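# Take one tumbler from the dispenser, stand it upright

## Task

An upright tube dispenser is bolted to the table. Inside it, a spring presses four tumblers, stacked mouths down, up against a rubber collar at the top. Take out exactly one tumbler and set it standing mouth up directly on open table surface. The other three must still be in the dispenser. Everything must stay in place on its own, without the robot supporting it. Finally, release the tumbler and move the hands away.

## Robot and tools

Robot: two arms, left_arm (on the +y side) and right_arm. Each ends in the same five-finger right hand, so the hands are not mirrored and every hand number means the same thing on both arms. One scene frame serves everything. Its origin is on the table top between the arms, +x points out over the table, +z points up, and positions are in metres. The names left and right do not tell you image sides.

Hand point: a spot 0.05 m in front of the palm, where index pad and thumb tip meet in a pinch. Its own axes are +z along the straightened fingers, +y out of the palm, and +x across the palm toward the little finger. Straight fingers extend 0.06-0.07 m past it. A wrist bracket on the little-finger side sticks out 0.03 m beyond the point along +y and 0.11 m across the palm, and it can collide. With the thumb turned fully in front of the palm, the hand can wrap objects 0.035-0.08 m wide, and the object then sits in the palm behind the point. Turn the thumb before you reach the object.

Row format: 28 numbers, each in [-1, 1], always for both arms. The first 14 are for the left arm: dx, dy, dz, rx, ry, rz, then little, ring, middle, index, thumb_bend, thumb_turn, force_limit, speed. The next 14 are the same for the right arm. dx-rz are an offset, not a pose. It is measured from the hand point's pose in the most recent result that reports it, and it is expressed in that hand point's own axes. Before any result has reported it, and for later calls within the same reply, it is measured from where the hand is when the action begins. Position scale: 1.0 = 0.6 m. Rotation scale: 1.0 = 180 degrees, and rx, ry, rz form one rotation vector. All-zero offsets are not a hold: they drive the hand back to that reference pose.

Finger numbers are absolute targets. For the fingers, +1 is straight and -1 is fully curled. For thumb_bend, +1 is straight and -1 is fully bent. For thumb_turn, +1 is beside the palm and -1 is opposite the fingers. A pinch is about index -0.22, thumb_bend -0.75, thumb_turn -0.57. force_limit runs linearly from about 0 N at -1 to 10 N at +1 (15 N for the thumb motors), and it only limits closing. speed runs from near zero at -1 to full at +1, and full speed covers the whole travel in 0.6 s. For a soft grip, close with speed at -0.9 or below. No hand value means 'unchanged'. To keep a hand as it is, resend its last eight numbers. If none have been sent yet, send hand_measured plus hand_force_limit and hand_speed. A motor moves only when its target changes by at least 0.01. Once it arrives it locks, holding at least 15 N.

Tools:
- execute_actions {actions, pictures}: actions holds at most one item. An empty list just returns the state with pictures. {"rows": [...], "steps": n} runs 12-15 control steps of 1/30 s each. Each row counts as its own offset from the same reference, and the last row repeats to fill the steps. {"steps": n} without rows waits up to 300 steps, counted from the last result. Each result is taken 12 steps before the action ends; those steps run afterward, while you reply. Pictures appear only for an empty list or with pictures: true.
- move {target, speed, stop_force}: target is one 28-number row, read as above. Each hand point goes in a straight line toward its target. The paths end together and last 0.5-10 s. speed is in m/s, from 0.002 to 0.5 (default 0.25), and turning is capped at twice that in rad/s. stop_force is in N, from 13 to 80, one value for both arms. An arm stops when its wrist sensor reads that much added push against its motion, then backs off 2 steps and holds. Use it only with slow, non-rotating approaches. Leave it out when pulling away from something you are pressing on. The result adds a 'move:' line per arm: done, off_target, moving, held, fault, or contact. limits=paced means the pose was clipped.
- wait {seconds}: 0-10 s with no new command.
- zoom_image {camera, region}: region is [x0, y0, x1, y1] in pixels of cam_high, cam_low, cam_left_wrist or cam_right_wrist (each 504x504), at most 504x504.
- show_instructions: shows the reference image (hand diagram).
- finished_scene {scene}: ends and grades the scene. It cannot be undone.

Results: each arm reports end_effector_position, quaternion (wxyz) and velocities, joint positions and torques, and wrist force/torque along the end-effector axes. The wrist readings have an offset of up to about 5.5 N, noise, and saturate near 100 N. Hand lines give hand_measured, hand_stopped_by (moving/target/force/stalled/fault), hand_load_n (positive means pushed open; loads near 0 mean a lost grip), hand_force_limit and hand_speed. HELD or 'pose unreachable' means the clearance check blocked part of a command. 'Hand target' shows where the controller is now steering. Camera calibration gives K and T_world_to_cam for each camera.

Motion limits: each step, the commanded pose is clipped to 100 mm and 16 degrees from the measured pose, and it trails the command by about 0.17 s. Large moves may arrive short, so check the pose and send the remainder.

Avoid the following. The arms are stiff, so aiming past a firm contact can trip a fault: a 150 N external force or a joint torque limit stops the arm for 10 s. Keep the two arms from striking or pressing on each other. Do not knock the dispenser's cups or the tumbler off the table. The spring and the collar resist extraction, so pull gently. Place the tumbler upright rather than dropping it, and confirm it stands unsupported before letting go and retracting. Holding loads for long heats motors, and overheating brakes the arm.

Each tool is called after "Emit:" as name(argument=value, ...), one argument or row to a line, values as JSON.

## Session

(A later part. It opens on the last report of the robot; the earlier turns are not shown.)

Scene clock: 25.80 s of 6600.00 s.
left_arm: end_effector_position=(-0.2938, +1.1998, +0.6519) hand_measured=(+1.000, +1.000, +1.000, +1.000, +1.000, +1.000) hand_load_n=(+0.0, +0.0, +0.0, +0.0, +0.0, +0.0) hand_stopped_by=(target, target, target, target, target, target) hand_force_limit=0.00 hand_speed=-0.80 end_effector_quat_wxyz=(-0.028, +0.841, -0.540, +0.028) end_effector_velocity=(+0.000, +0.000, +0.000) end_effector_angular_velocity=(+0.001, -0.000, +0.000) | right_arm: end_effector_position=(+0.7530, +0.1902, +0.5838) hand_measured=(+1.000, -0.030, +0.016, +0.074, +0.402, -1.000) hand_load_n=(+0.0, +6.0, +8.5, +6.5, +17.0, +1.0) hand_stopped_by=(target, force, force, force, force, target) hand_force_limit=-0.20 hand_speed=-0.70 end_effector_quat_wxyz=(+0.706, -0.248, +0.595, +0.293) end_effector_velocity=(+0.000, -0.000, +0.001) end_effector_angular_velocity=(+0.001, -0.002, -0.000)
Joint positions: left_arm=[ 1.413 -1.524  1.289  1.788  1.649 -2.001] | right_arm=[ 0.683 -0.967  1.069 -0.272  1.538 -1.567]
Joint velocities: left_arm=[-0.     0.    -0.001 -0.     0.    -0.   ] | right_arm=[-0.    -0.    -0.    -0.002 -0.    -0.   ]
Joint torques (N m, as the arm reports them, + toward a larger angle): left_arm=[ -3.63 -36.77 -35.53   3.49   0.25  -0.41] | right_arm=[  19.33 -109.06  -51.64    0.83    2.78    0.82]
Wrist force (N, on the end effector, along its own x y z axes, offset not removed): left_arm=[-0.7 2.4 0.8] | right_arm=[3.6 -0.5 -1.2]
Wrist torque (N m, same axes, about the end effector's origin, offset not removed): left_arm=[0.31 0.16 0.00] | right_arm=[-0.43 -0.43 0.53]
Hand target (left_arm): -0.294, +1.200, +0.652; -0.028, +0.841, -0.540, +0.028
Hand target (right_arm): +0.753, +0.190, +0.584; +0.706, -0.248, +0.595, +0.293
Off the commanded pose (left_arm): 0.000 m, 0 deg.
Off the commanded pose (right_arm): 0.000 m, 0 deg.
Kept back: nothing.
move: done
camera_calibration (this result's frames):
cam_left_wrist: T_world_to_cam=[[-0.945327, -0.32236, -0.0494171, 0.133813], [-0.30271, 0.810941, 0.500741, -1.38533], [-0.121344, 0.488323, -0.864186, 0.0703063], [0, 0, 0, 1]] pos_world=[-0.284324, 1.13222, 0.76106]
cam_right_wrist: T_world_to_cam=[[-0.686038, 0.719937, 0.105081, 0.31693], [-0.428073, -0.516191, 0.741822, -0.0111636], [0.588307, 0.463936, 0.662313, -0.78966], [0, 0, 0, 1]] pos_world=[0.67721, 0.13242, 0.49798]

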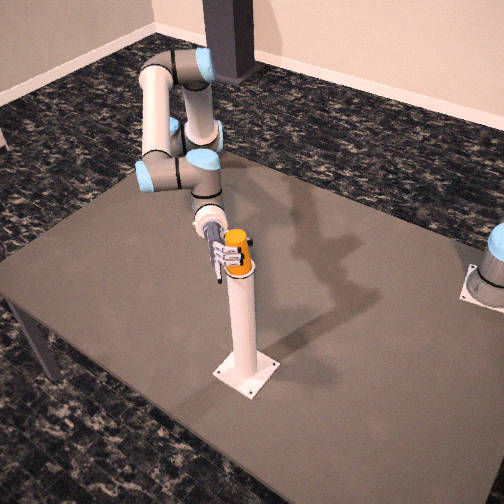

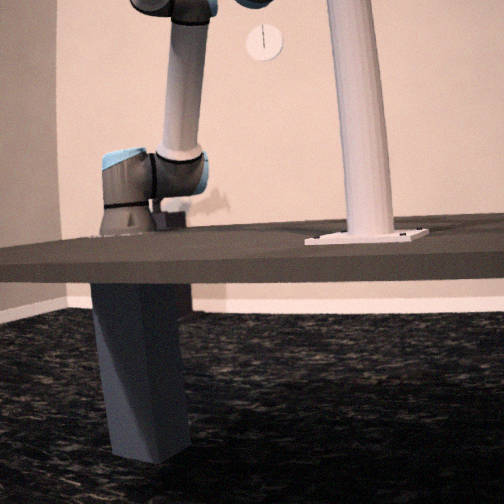

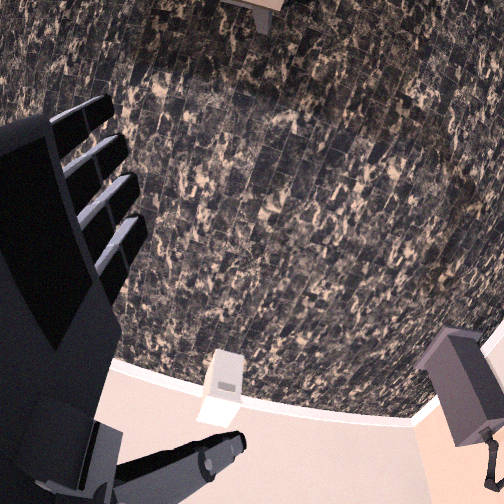

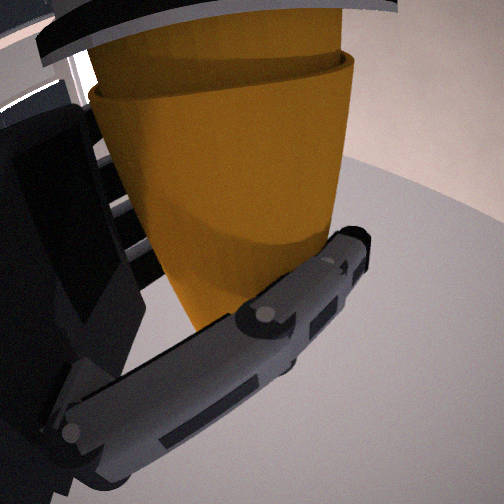

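Emit:
move(
  target=[0,0,0,0,0,0,1,1,1,1,1,1,0,-0.8,-0.1578,0,0.027,0,0,0,1,-1,-1,-1,-1,-1,-0.2,-0.7],
  speed=0.07,
)

Emit:
zoom_image(
  camera="cam_high",
  region=[170, 170, 300, 300],
)

Scene clock: 28.33 s of 6600.00 s.
left_arm: end_effector_position=(-0.2938, +1.1998, +0.6519) hand_measured=(+1.000, +1.000, +1.000, +1.000, +1.000, +1.000) hand_load_n=(+0.0, +0.0, +0.0, +0.0, +0.0, +0.0) hand_stopped_by=(target, target, target, target, target, target) hand_force_limit=0.00 hand_speed=-0.80 end_effector_quat_wxyz=(-0.028, +0.841, -0.540, +0.028) end_effector_velocity=(-0.000, +0.000, +0.000) end_effector_angular_velocity=(+0.002, +0.000, +0.001) | right_arm: end_effector_position=(+0.7529, +0.1903, +0.6794) hand_measured=(+1.000, -0.030, +0.016, +0.074, +0.402, -1.000) hand_load_n=(+0.0, +6.0, +8.5, +6.5, +17.0, +1.0) hand_stopped_by=(target, force, force, force, force, target) hand_force_limit=-0.20 hand_speed=-0.70 end_effector_quat_wxyz=(+0.706, -0.248, +0.595, +0.293) end_effector_velocity=(+0.001, +0.000, +0.002) end_effector_angular_velocity=(-0.001, -0.000, -0.000)
Joint positions: left_arm=[ 1.413 -1.524  1.289  1.788  1.649 -2.001] | right_arm=[ 0.683 -0.97   0.908 -0.107  1.538 -1.566]
Joint velocities: left_arm=[ 0.    -0.    -0.001 -0.001 -0.    -0.001] | right_arm=[-0.     0.001 -0.007  0.005 -0.    -0.001]
Joint torques (N m, as the arm reports them, + toward a larger angle): left_arm=[ -1.91 -34.82 -36.6    3.63   0.54  -0.53] | right_arm=[ 20.39 -76.47 -52.66   0.9    2.49   0.56]
Wrist force (N, on the end effector, along its own x y z axes, offset not removed): left_arm=[1.5 2.1 1.0] | right_arm=[5.1 1.6 -1.8]
Wrist torque (N m, same axes, about the end effector's origin, offset not removed): left_arm=[0.27 -0.26 0.14] | right_arm=[-0.02 -0.55 0.63]
Hand target (left_arm): -0.294, +1.200, +0.652; -0.028, +0.841, -0.540, +0.028
Hand target (right_arm): +0.753, +0.190, +0.680; +0.706, -0.248, +0.595, +0.293
Off the commanded pose (left_arm): 0.000 m, 0 deg.
Off the commanded pose (right_arm): 0.000 m, 0 deg.
Kept back: nothing.
move: done
camera_calibration (this result's frames):
cam_left_wrist: T_world_to_cam=[[-0.945327, -0.32236, -0.049417, 0.133813], [-0.30271, 0.810941, 0.500741, -1.38533], [-0.121344, 0.488323, -0.864186, 0.0703063], [0, 0, 0, 1]] pos_world=[-0.284324, 1.13222, 0.76106]
cam_right_wrist: T_world_to_cam=[[-0.686043, 0.719924, 0.105139, 0.306719], [-0.42807, -0.516254, 0.74178, -0.0821476], [0.588304, 0.463886, 0.662351, -0.852983], [0, 0, 0, 1]] pos_world=[0.677071, 0.132464, 0.593661]

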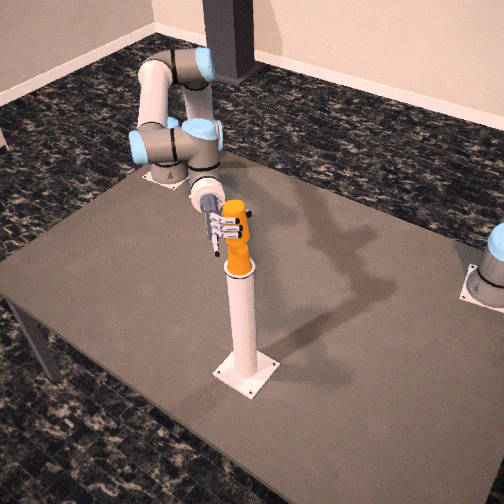

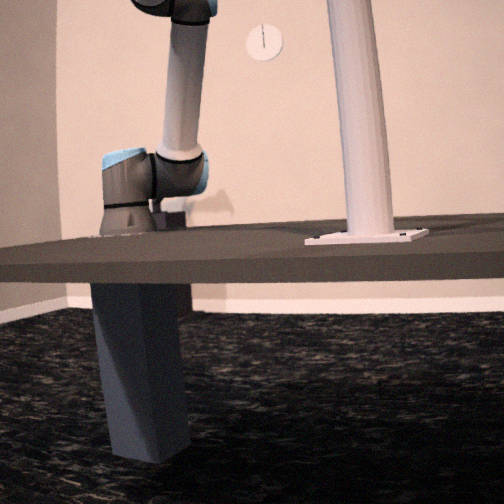

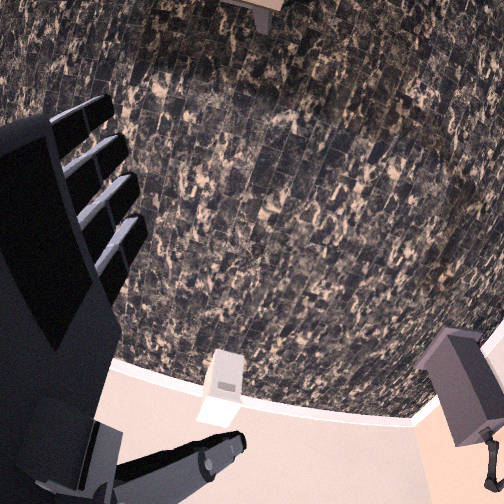

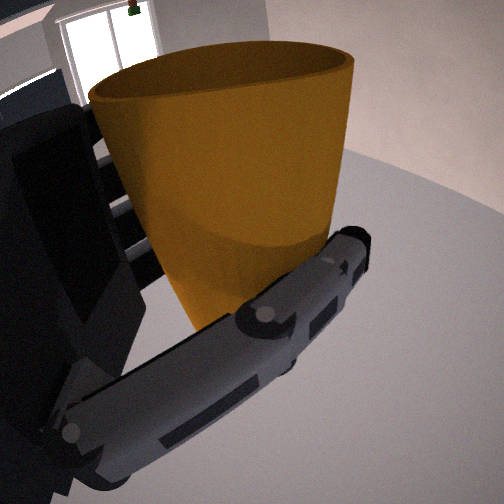

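Region (170, 170, 300, 300) of cam_high's 504x504 image, scaled by 3.877, with more detail than that image has.

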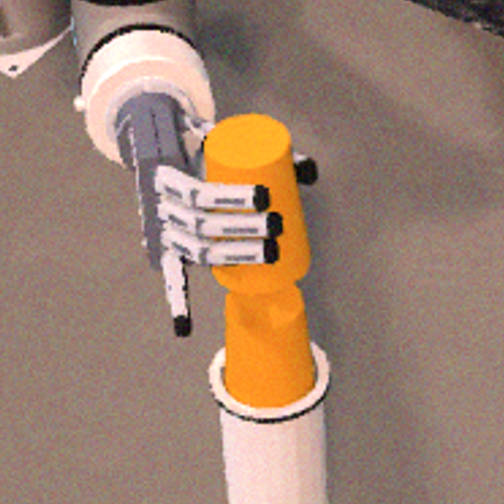

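Emit:
move(
  target=[0,0,0,0,0,0,1,1,1,1,1,1,0,-0.8,-0.0567,-0.05,-0.3283,0.0661,0,0.3831,1,-1,-1,-1,-1,-1,-0.2,-0.7],
  speed=0.4,
)

Scene clock: 32.63 s of 6600.00 s.
left_arm: end_effector_position=(-0.2938, +1.1998, +0.6519) hand_measured=(+1.000, +1.000, +1.000, +1.000, +1.000, +1.000) hand_load_n=(+0.0, +0.0, +0.0, +0.0, +0.0, +0.0) hand_stopped_by=(target, target, target, target, target, target) hand_force_limit=0.00 hand_speed=-0.80 end_effector_quat_wxyz=(-0.028, +0.841, -0.540, +0.028) end_effector_velocity=(+0.000, +0.001, +0.000) end_effector_angular_velocity=(+0.003, -0.000, -0.000) | right_arm: end_effector_position=(+0.6333, +0.0275, +0.6794) hand_measured=(+1.000, -0.030, +0.016, +0.074, +0.402, -1.000) hand_load_n=(+0.0, +6.0, +8.5, +7.0, +17.0, +1.5) hand_stopped_by=(target, force, force, force, force, target) hand_force_limit=-0.20 hand_speed=-0.70 end_effector_quat_wxyz=(+0.438, +0.201, +0.656, +0.581) end_effector_velocity=(-0.002, -0.002, +0.001) end_effector_angular_velocity=(+0.011, +0.009, +0.001)
Joint positions: left_arm=[ 1.413 -1.524  1.289  1.788  1.649 -2.001] | right_arm=[ 0.782 -1.274  1.362 -0.147  1.797 -0.362]
Joint velocities: left_arm=[-0.    -0.    -0.    -0.002  0.     0.   ] | right_arm=[ 0.002 -0.004  0.002  0.002  0.002  0.014]
Joint torques (N m, as the arm reports them, + toward a larger angle): left_arm=[ -2.98 -34.94 -36.43   3.59   0.59  -0.71] | right_arm=[ 20.13 -89.65 -38.79   1.62   2.46   2.3 ]
Wrist force (N, on the end effector, along its own x y z axes, offset not removed): left_arm=[0.1 4.3 0.8] | right_arm=[6.3 1.0 -0.2]
Wrist torque (N m, same axes, about the end effector's origin, offset not removed): left_arm=[0.62 0.05 0.04] | right_arm=[-0.07 -0.95 0.78]
Hand target (left_arm): -0.294, +1.200, +0.652; -0.028, +0.841, -0.540, +0.028
Hand target (right_arm): +0.633, +0.027, +0.679; +0.437, +0.202, +0.656, +0.581
Off the commanded pose (left_arm): 0.000 m, 0 deg.
Off the commanded pose (right_arm): 0.000 m, 0 deg.
Kept back: nothing.
move: done
camera_calibration (this result's frames):
cam_left_wrist: T_world_to_cam=[[-0.945326, -0.32236, -0.0494171, 0.133813], [-0.30271, 0.810941, 0.500741, -1.38533], [-0.121344, 0.488323, -0.864186, 0.0703064], [0, 0, 0, 1]] pos_world=[-0.284324, 1.13222, 0.76106]
cam_right_wrist: T_world_to_cam=[[-0.153543, 0.191279, 0.969452, -0.568031], [0.0367113, -0.979304, 0.199038, -0.130189], [0.98746, 0.0661507, 0.143343, -0.596296], [0, 0, 0, 1]] pos_world=[0.506381, 0.0206036, 0.662066]

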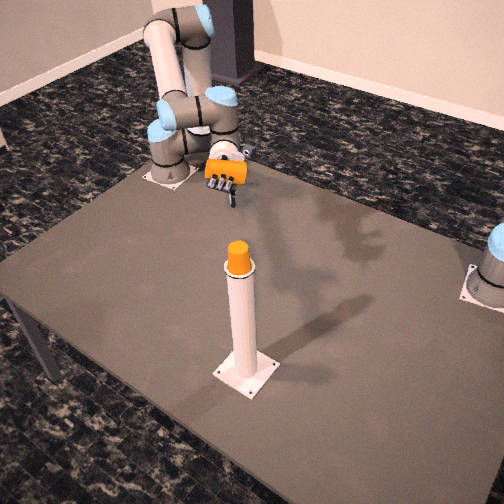

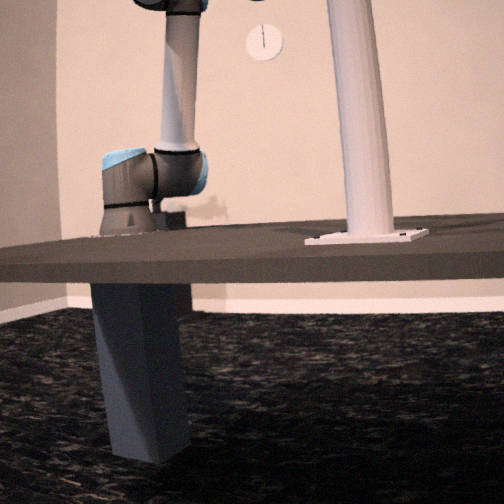

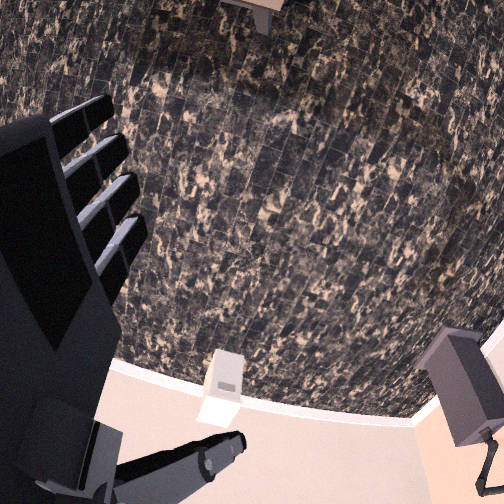

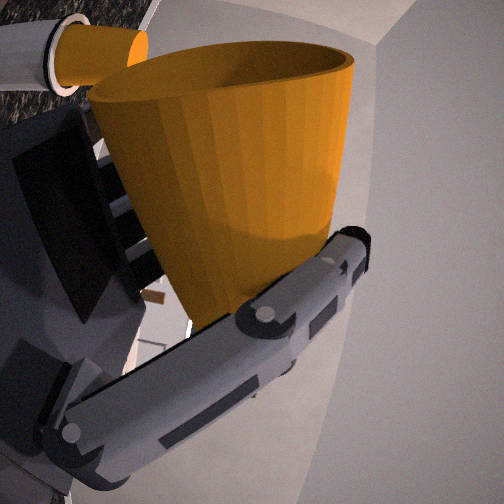

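Emit:
move(
  target=[0,0,0,0,0,0,1,1,1,1,1,1,0,-0.8,0.2327,-0.991,-0.2564,0.104,0,0.6025,1,-1,-1,-1,-1,-1,-0.2,-0.7],
  speed=0.4,
)

Scene clock: 36.97 s of 6600.00 s.
left_arm: end_effector_position=(-0.2938, +1.1998, +0.6519) hand_measured=(+1.000, +1.000, +1.000, +1.000, +1.000, +1.000) hand_load_n=(+0.0, +0.0, +0.0, +0.0, +0.0, +0.0) hand_stopped_by=(target, target, target, target, target, target) hand_force_limit=0.00 hand_speed=-0.80 end_effector_quat_wxyz=(-0.028, +0.841, -0.540, +0.028) end_effector_velocity=(-0.000, +0.000, +0.000) end_effector_angular_velocity=(+0.000, +0.000, -0.000) | right_arm: end_effector_position=(+0.5796, -0.1000, +0.0655) hand_measured=(+1.000, -0.030, +0.016, +0.074, +0.402, -1.000) hand_load_n=(+0.0, +6.0, +8.5, +7.0, +17.0, +2.0) hand_stopped_by=(target, force, force, force, force, target) hand_force_limit=-0.20 hand_speed=-0.70 end_effector_quat_wxyz=(-0.246, +0.706, +0.295, +0.595) end_effector_velocity=(+0.000, -0.000, -0.002) end_effector_angular_velocity=(+0.007, +0.004, +0.001)
Joint positions: left_arm=[ 1.413 -1.524  1.289  1.788  1.649 -2.001] | right_arm=[ 0.729 -1.068  1.998 -0.758  1.584  1.569]
Joint velocities: left_arm=[-0.  0. -0.  0. -0.  0.] | right_arm=[-0.002  0.003  0.002 -0.007 -0.004  0.007]
Joint torques (N m, as the arm reports them, + toward a larger angle): left_arm=[ -2.63 -34.83 -35.38   3.62   0.26   0.02] | right_arm=[-18.14 -50.21 -21.29  -3.88  -2.31   1.92]
Wrist force (N, on the end effector, along its own x y z axes, offset not removed): left_arm=[0.7 4.0 1.3] | right_arm=[4.4 -1.3 0.2]
Wrist torque (N m, same axes, about the end effector's origin, offset not removed): left_arm=[0.59 -0.11 0.11] | right_arm=[-0.54 -0.77 0.67]
Hand target (left_arm): -0.294, +1.200, +0.652; -0.028, +0.841, -0.540, +0.028
Hand target (right_arm): +0.580, -0.100, +0.065; -0.246, +0.706, +0.295, +0.595
Off the commanded pose (left_arm): 0.000 m, 0 deg.
Off the commanded pose (right_arm): 0.001 m, 0 deg.
Kept back: nothing.
move: done
camera_calibration (this result's frames):
cam_left_wrist: T_world_to_cam=[[-0.945326, -0.32236, -0.049417, 0.133813], [-0.30271, 0.810941, 0.500741, -1.38533], [-0.121344, 0.488323, -0.864186, 0.0703064], [0, 0, 0, 1]] pos_world=[-0.284324, 1.13222, 0.76106]
cam_right_wrist: T_world_to_cam=[[0.72361, -0.682566, -0.102436, -0.482312], [-0.513609, -0.433357, -0.740545, 0.304175], [0.461079, 0.588478, -0.664153, -0.0366358], [0, 0, 0, 1]] pos_world=[0.522125, -0.175834, 0.151518]

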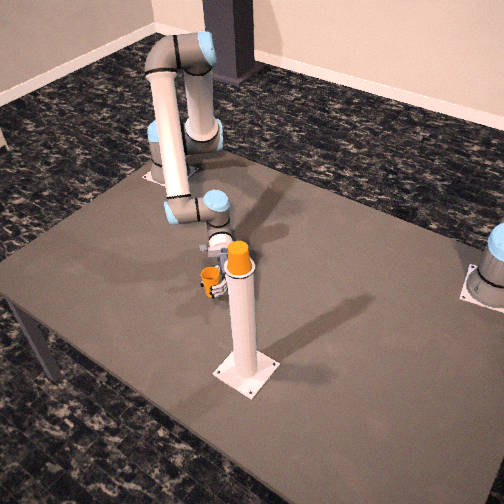

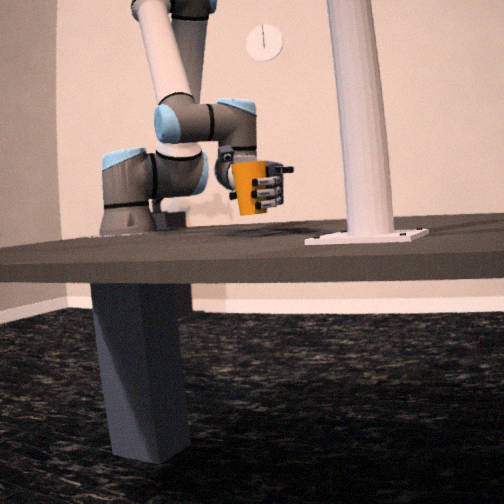

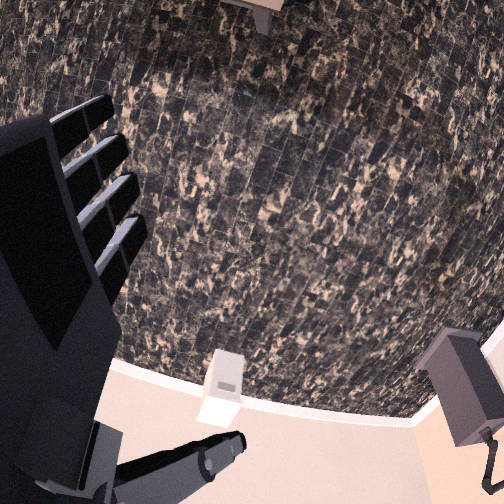

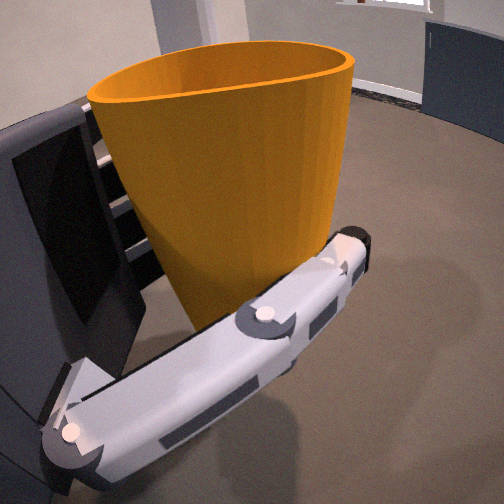

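Emit:
zoom_image(
  camera="cam_low",
  region=[200, 140, 320, 260],
)

Region (200, 140, 320, 260) of cam_low's 504x504 image, scaled by 4.200, with more detail than that image has.

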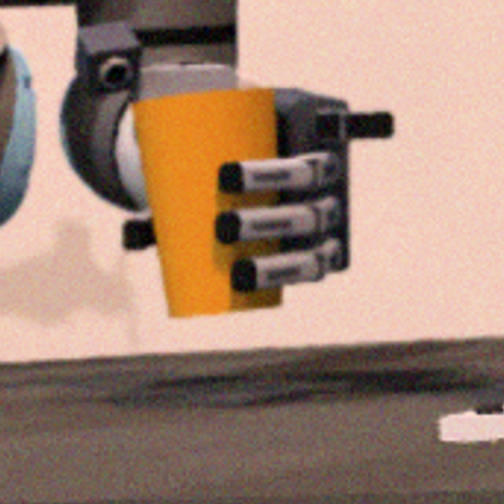

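Emit:
move(
  target=[0,0,0,0,0,0,1,1,1,1,1,1,0,-0.8,-0.046,0,0.0081,-0.0026,0,-0.015,1,-1,-1,-1,-1,-1,-0.2,-0.7],
  speed=0.06,
)

Emit:
zoom_image(
  camera="cam_low",
  region=[215, 165, 305, 255],
)

Scene clock: 42.73 s of 6600.00 s.
left_arm: end_effector_position=(-0.2938, +1.1998, +0.6519) hand_measured=(+1.000, +1.000, +1.000, +1.000, +1.000, +1.000) hand_load_n=(+0.0, +0.0, +0.0, +0.0, +0.0, +0.0) hand_stopped_by=(target, target, target, target, target, target) hand_force_limit=0.00 hand_speed=-0.80 end_effector_quat_wxyz=(-0.028, +0.841, -0.540, +0.028) end_effector_velocity=(-0.000, -0.000, +0.001) end_effector_angular_velocity=(+0.000, +0.000, -0.001) | right_arm: end_effector_position=(+0.5797, -0.1000, +0.0379) hand_measured=(+1.000, -0.030, +0.016, +0.074, +0.402, -1.000) hand_load_n=(+0.0, +6.0, +8.5, +7.0, +17.0, +2.0) hand_stopped_by=(target, force, force, force, force, target) hand_force_limit=-0.20 hand_speed=-0.70 end_effector_quat_wxyz=(-0.229, +0.700, +0.309, +0.602) end_effector_velocity=(+0.000, -0.000, -0.004) end_effector_angular_velocity=(-0.004, -0.004, -0.000)
Joint positions: left_arm=[ 1.413 -1.524  1.289  1.788  1.649 -2.001] | right_arm=[ 0.735 -1.022  2.002 -0.808  1.597  1.523]
Joint velocities: left_arm=[ 0.    -0.001 -0.     0.001 -0.     0.001] | right_arm=[ 0.001  0.006  0.    -0.005  0.002 -0.005]
Joint torques (N m, as the arm reports them, + toward a larger angle): left_arm=[ -1.28 -34.85 -36.97   3.47   0.43  -0.06] | right_arm=[ 20.62 -56.65 -19.82  -3.2    2.63  -2.05]
Wrist force (N, on the end effector, along its own x y z axes, offset not removed): left_arm=[0.2 3.4 1.0] | right_arm=[5.1 0.7 -1.2]
Wrist torque (N m, same axes, about the end effector's origin, offset not removed): left_arm=[0.46 -0.07 0.05] | right_arm=[-0.25 -0.76 0.73]
Hand target (left_arm): -0.294, +1.200, +0.652; -0.028, +0.841, -0.540, +0.028
Hand target (right_arm): +0.580, -0.100, +0.038; -0.229, +0.700, +0.309, +0.602
Off the commanded pose (left_arm): 0.000 m, 0 deg.
Off the commanded pose (right_arm): 0.000 m, 0 deg.
Kept back: nothing.
After step 90, 1.87 s passed at rest.
move: done
camera_calibration (this result's frames):
cam_left_wrist: T_world_to_cam=[[-0.945326, -0.32236, -0.0494171, 0.133813], [-0.30271, 0.810941, 0.500741, -1.38533], [-0.121344, 0.488323, -0.864185, 0.0703063], [0, 0, 0, 1]] pos_world=[-0.284324, 1.13222, 0.76106]
cam_right_wrist: T_world_to_cam=[[0.726263, -0.685176, -0.0554619, -0.488842], [-0.488834, -0.458048, -0.742451, 0.267037], [0.483306, 0.566326, -0.667601, -0.0699702], [0, 0, 0, 1]] pos_world=[0.519381, -0.173001, 0.124438]

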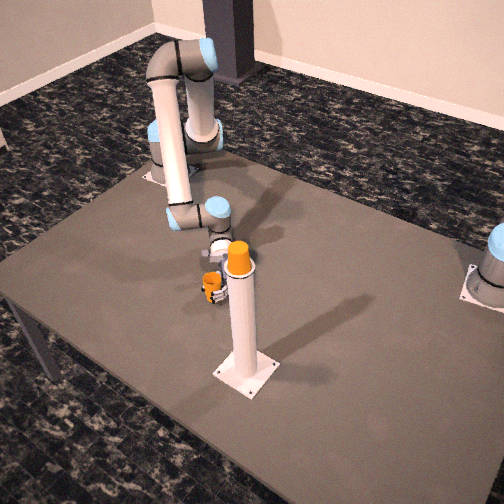

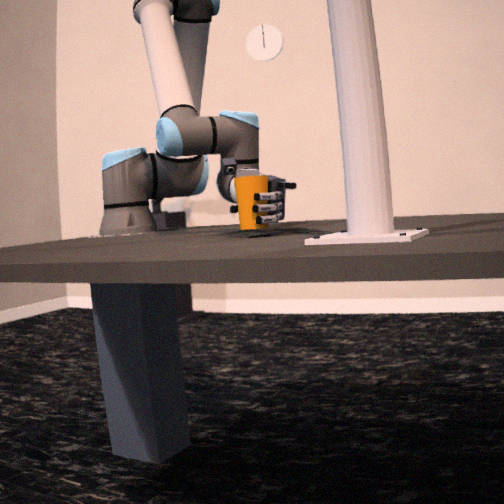

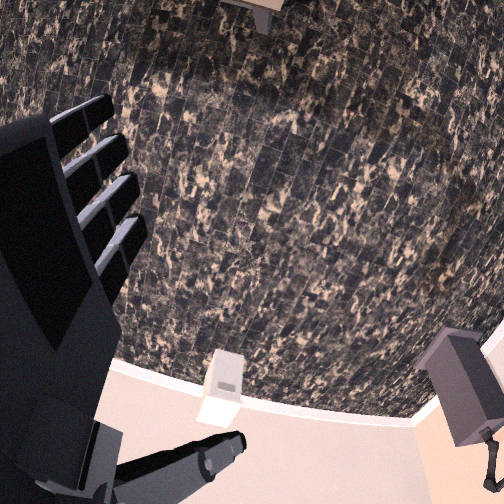

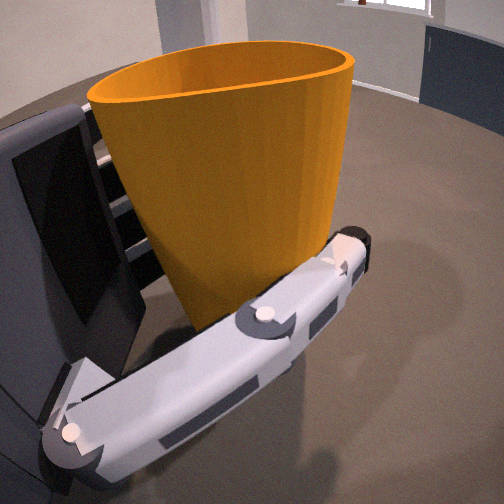

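Region (215, 165, 305, 255) of cam_low's 504x504 image, scaled by 5.600, with more detail than that image has.

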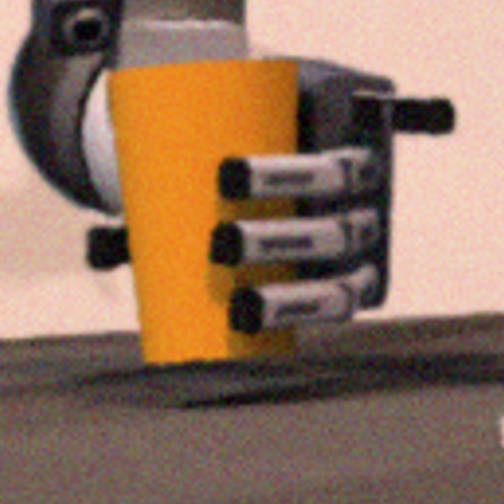

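Emit:
move(
  target=[0,0,0,0,0,0,1,1,1,1,1,1,0,-0.8,-0.0148,-0.0008,0.0026,0,0,0,1,-1,-1,-1,-1,-1,-0.2,-0.7],
  speed=0.02,
  stop_force=13,
)

Emit:
zoom_image(
  camera="cam_low",
  region=[225, 200, 285, 260],
)

Scene clock: 44.33 s of 6600.00 s.
left_arm: end_effector_position=(-0.2938, +1.1998, +0.6519) hand_measured=(+1.000, +1.000, +1.000, +1.000, +1.000, +1.000) hand_load_n=(+0.0, +0.0, +0.0, +0.0, +0.0, +0.0) hand_stopped_by=(target, target, target, target, target, target) hand_force_limit=0.00 hand_speed=-0.80 end_effector_quat_wxyz=(-0.028, +0.841, -0.540, +0.028) end_effector_velocity=(+0.000, -0.000, +0.000) end_effector_angular_velocity=(-0.001, +0.000, +0.000) | right_arm: end_effector_position=(+0.5797, -0.1000, +0.0292) hand_measured=(+1.000, -0.030, +0.016, +0.074, +0.402, -1.000) hand_load_n=(+0.0, +6.0, +8.5, +7.0, +17.0, +2.0) hand_stopped_by=(target, force, force, force, force, target) hand_force_limit=-0.20 hand_speed=-0.70 end_effector_quat_wxyz=(-0.229, +0.700, +0.309, +0.602) end_effector_velocity=(-0.001, -0.000, -0.004) end_effector_angular_velocity=(-0.002, +0.003, +0.001)
Joint positions: left_arm=[ 1.413 -1.524  1.289  1.788  1.649 -2.001] | right_arm=[ 0.735 -1.009  2.003 -0.822  1.597  1.523]
Joint velocities: left_arm=[-0.     0.    -0.     0.001 -0.    -0.   ] | right_arm=[ 0.     0.004  0.001 -0.002 -0.001  0.   ]
Joint torques (N m, as the arm reports them, + toward a larger angle): left_arm=[ -3.67 -36.11 -35.77   3.5    0.48  -0.35] | right_arm=[  5.34 -54.39 -19.41  -3.31  -3.12   1.9 ]
Wrist force (N, on the end effector, along its own x y z axes, offset not removed): left_arm=[1.3 2.4 1.7] | right_arm=[4.1 -0.6 -2.7]
Wrist torque (N m, same axes, about the end effector's origin, offset not removed): left_arm=[0.19 -0.17 0.11] | right_arm=[-0.23 -0.59 0.68]
Hand target (left_arm): -0.294, +1.200, +0.652; -0.028, +0.841, -0.540, +0.028
Hand target (right_arm): +0.580, -0.100, +0.029; -0.229, +0.700, +0.309, +0.602
Off the commanded pose (left_arm): 0.000 m, 0 deg.
Off the commanded pose (right_arm): 0.000 m, 0 deg.
Kept back: nothing.
move: done
camera_calibration (this result's frames):
cam_left_wrist: T_world_to_cam=[[-0.945327, -0.32236, -0.049417, 0.133813], [-0.30271, 0.810941, 0.500741, -1.38533], [-0.121344, 0.488323, -0.864186, 0.0703063], [0, 0, 0, 1]] pos_world=[-0.284324, 1.13222, 0.76106]
cam_right_wrist: T_world_to_cam=[[0.726225, -0.68522, -0.055415, -0.48927], [-0.488843, -0.458054, -0.742441, 0.260608], [0.483353, 0.566269, -0.667615, -0.0757953], [0, 0, 0, 1]] pos_world=[0.519352, -0.172964, 0.115771]

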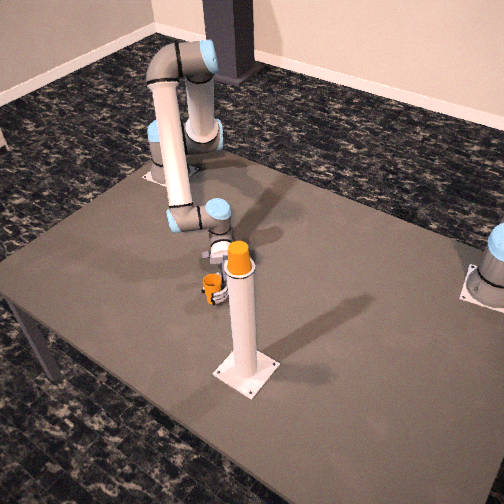

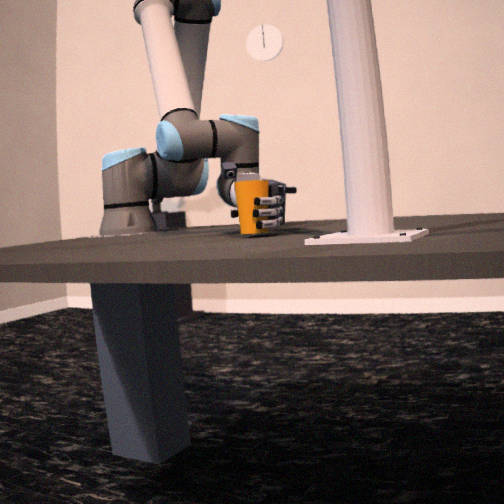

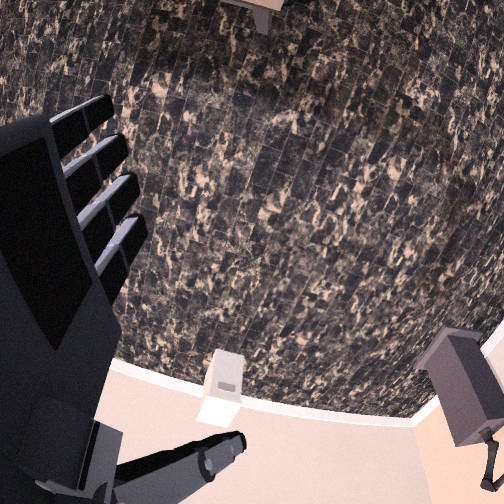

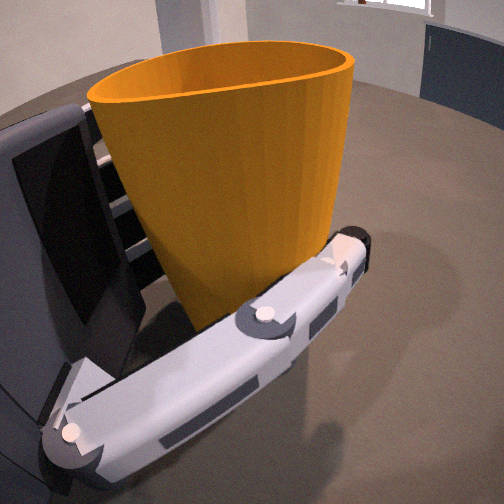

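Region (225, 200, 285, 260) of cam_low's 504x504 image, scaled by 8.400, with more detail than that image has.

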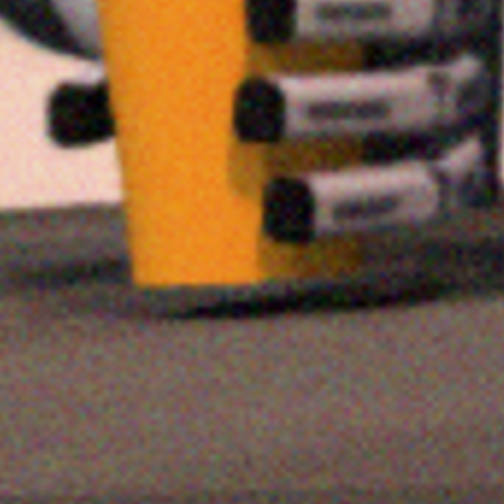

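Emit:
move(
  target=[0,0,0,0,0,0,1,1,1,1,1,1,0,-0.8,-0.0131,-0.0007,0.0023,0,0,0,1,-1,-1,-1,-1,-1,-0.2,-0.7],
  speed=0.004,
  stop_force=13,
)

Emit:
zoom_image(
  camera="cam_low",
  region=[225, 200, 285, 260],
)

Scene clock: 46.80 s of 6600.00 s.
left_arm: end_effector_position=(-0.2938, +1.1998, +0.6519) hand_measured=(+1.000, +1.000, +1.000, +1.000, +1.000, +1.000) hand_load_n=(+0.0, +0.0, +0.0, +0.0, +0.0, +0.0) hand_stopped_by=(target, target, target, target, target, target) hand_force_limit=0.00 hand_speed=-0.80 end_effector_quat_wxyz=(-0.028, +0.841, -0.540, +0.028) end_effector_velocity=(+0.000, +0.000, -0.000) end_effector_angular_velocity=(-0.001, -0.000, -0.001) | right_arm: end_effector_position=(+0.5797, -0.1000, +0.0215) hand_measured=(+1.000, -0.030, +0.016, +0.074, +0.402, -1.000) hand_load_n=(+0.0, +7.0, +8.5, +5.5, +17.0, -1.0) hand_stopped_by=(target, force, force, force, force, target) hand_force_limit=-0.20 hand_speed=-0.70 end_effector_quat_wxyz=(-0.229, +0.700, +0.309, +0.602) end_effector_velocity=(-0.000, +0.000, -0.002) end_effector_angular_velocity=(-0.000, +0.001, +0.000)
Joint positions: left_arm=[ 1.413 -1.524  1.289  1.788  1.649 -2.001] | right_arm=[ 0.735 -0.997  2.004 -0.835  1.597  1.523]
Joint velocities: left_arm=[-0.     0.     0.     0.     0.     0.001] | right_arm=[ 0.     0.002  0.    -0.001 -0.     0.   ]
Joint torques (N m, as the arm reports them, + toward a larger angle): left_arm=[ -1.15 -36.21 -35.96   3.57   0.35  -0.67] | right_arm=[  6.29 -49.73 -13.35  -2.85   2.3    0.03]
Wrist force (N, on the end effector, along its own x y z axes, offset not removed): left_arm=[1.7 3.3 1.2] | right_arm=[9.3 2.1 -1.7]
Wrist torque (N m, same axes, about the end effector's origin, offset not removed): left_arm=[0.36 -0.30 0.20] | right_arm=[-0.10 -0.44 0.72]
Hand target (left_arm): -0.294, +1.200, +0.652; -0.028, +0.841, -0.540, +0.028
Hand target (right_arm): +0.580, -0.100, +0.021; -0.229, +0.700, +0.309, +0.602
Off the commanded pose (left_arm): 0.000 m, 0 deg.
Off the commanded pose (right_arm): 0.000 m, 0 deg.
Kept back: nothing.
move: done
camera_calibration (this result's frames):
cam_left_wrist: T_world_to_cam=[[-0.945326, -0.32236, -0.049417, 0.133813], [-0.30271, 0.810941, 0.500741, -1.38533], [-0.121344, 0.488323, -0.864186, 0.0703063], [0, 0, 0, 1]] pos_world=[-0.284324, 1.13222, 0.76106]
cam_right_wrist: T_world_to_cam=[[0.726209, -0.685235, -0.0554351, -0.489699], [-0.488809, -0.457969, -0.742516, 0.254867], [0.483411, 0.566319, -0.66753, -0.0810664], [0, 0, 0, 1]] pos_world=[0.519394, -0.172928, 0.107982]

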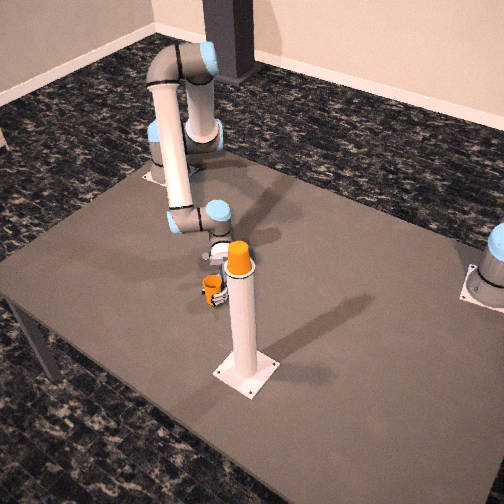

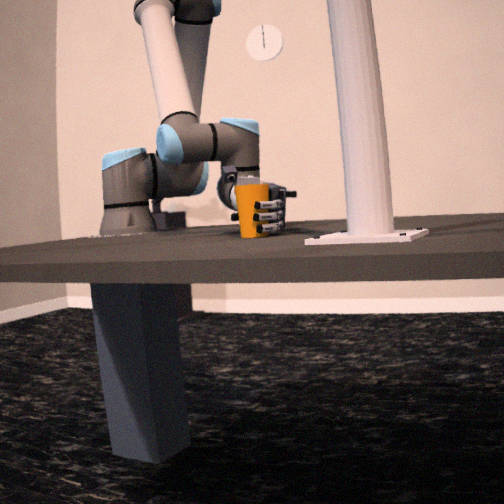

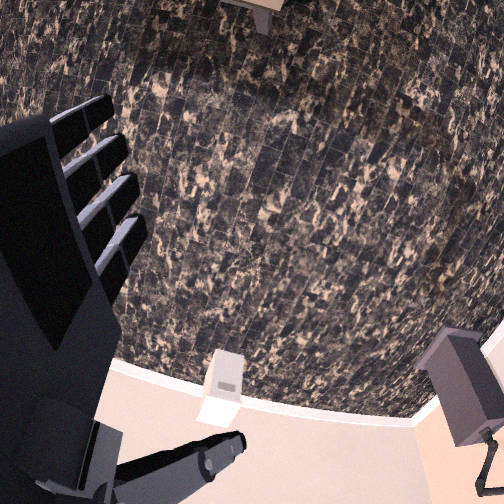

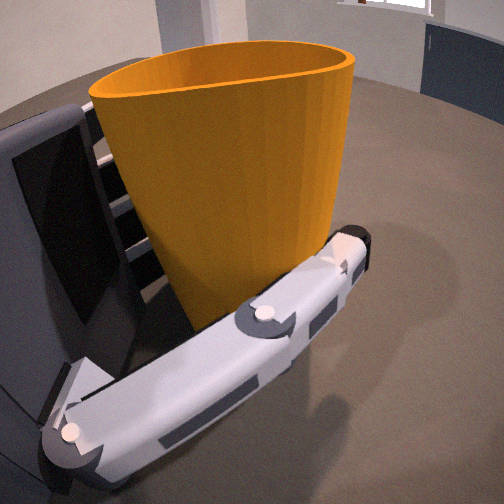

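Region (225, 200, 285, 260) of cam_low's 504x504 image, scaled by 8.400, with more detail than that image has.

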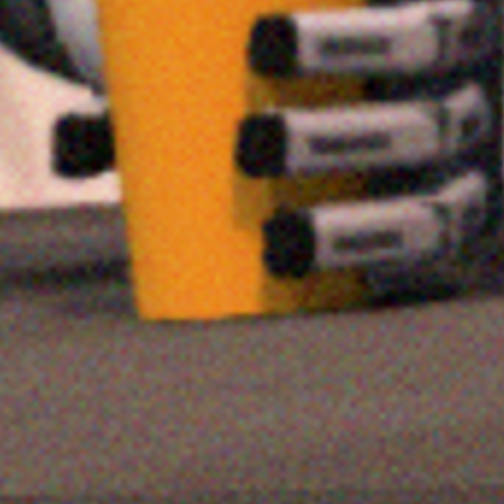

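Emit:
move(
  target=[0,0,0,0,0,0,1,1,1,1,1,1,0,-0.8,0.0005,0,0,0,0,0,1,0.6,0.6,0.55,1,-1,-0.2,-0.4],
  speed=0.01,
)

Emit:
zoom_image(
  camera="cam_low",
  region=[215, 165, 305, 255],
)

Scene clock: 48.53 s of 6600.00 s.
left_arm: end_effector_position=(-0.2938, +1.1998, +0.6519) hand_measured=(+1.000, +1.000, +1.000, +1.000, +1.000, +1.000) hand_load_n=(+0.0, +0.0, +0.0, +0.0, +0.0, +0.0) hand_stopped_by=(target, target, target, target, target, target) hand_force_limit=0.00 hand_speed=-0.80 end_effector_quat_wxyz=(-0.028, +0.841, -0.540, +0.028) end_effector_velocity=(+0.000, +0.000, +0.001) end_effector_angular_velocity=(+0.002, -0.000, -0.001) | right_arm: end_effector_position=(+0.5798, -0.0999, +0.0218) hand_measured=(+1.000, +0.600, +0.600, +0.550, +1.000, -1.000) hand_load_n=(+0.0, +0.0, +0.0, +0.0, +0.0, +0.0) hand_stopped_by=(target, target, target, target, target, target) hand_force_limit=-0.20 hand_speed=-0.40 end_effector_quat_wxyz=(-0.229, +0.700, +0.309, +0.602) end_effector_velocity=(-0.000, -0.000, -0.001) end_effector_angular_velocity=(-0.001, +0.001, +0.000)
Joint positions: left_arm=[ 1.413 -1.524  1.289  1.788  1.649 -2.001] | right_arm=[ 0.735 -0.998  2.004 -0.834  1.597  1.523]
Joint velocities: left_arm=[-0.     0.    -0.002  0.     0.     0.   ] | right_arm=[ 0.     0.001  0.     0.     0.    -0.   ]
Joint torques (N m, as the arm reports them, + toward a larger angle): left_arm=[ -2.35 -36.18 -35.2    3.73   0.43  -0.33] | right_arm=[ 19.38 -86.38 -31.29   2.21   2.61  -0.53]
Wrist force (N, on the end effector, along its own x y z axes, offset not removed): left_arm=[1.4 1.1 -0.3] | right_arm=[4.4 0.0 -1.3]
Wrist torque (N m, same axes, about the end effector's origin, offset not removed): left_arm=[0.21 -0.22 0.10] | right_arm=[-0.31 -0.53 0.58]
Hand target (left_arm): -0.294, +1.200, +0.652; -0.028, +0.841, -0.540, +0.028
Hand target (right_arm): +0.580, -0.100, +0.022; -0.229, +0.700, +0.309, +0.602
Off the commanded pose (left_arm): 0.000 m, 0 deg.
Off the commanded pose (right_arm): 0.000 m, 0 deg.
Kept back: nothing.
move: done
camera_calibration (this result's frames):
cam_left_wrist: T_world_to_cam=[[-0.945327, -0.322359, -0.049417, 0.133812], [-0.30271, 0.810941, 0.500741, -1.38533], [-0.121344, 0.488323, -0.864185, 0.0703062], [0, 0, 0, 1]] pos_world=[-0.284324, 1.13222, 0.76106]
cam_right_wrist: T_world_to_cam=[[0.726198, -0.685248, -0.0554313, -0.489679], [-0.488816, -0.457963, -0.742515, 0.255125], [0.483422, 0.566309, -0.667531, -0.080917], [0, 0, 0, 1]] pos_world=[0.51943, -0.17289, 0.108276]

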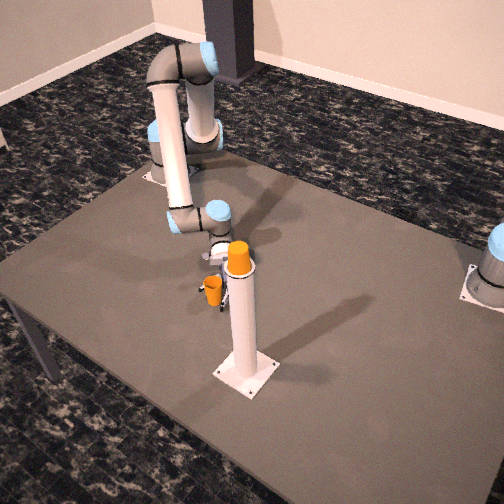

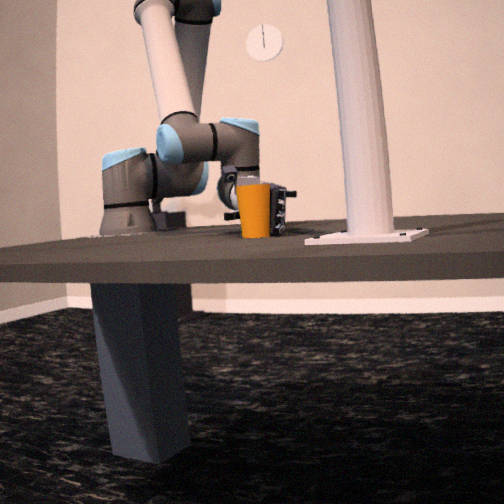

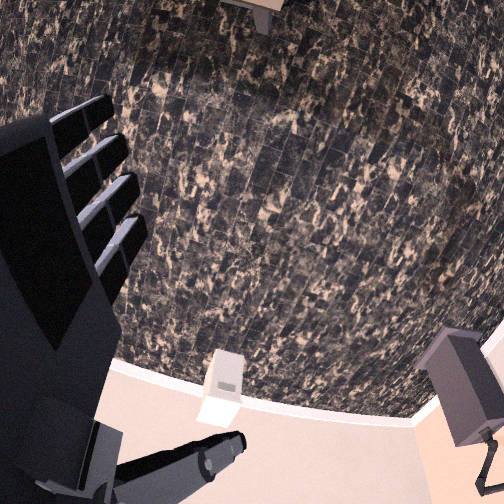

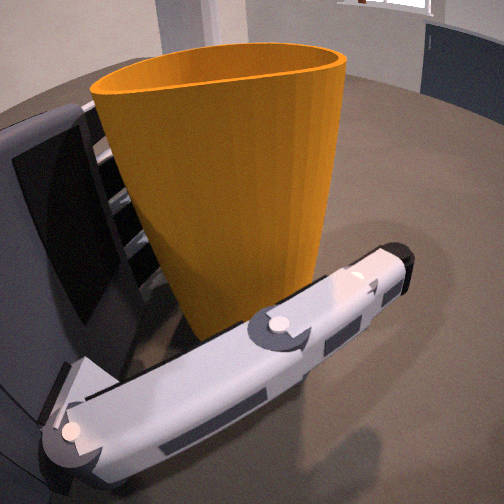

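Region (215, 165, 305, 255) of cam_low's 504x504 image, scaled by 5.600, with more detail than that image has.

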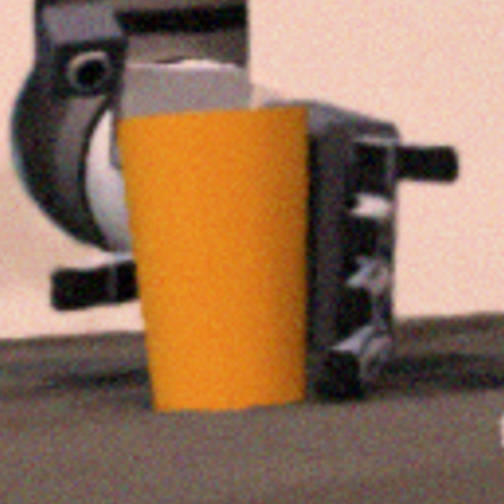

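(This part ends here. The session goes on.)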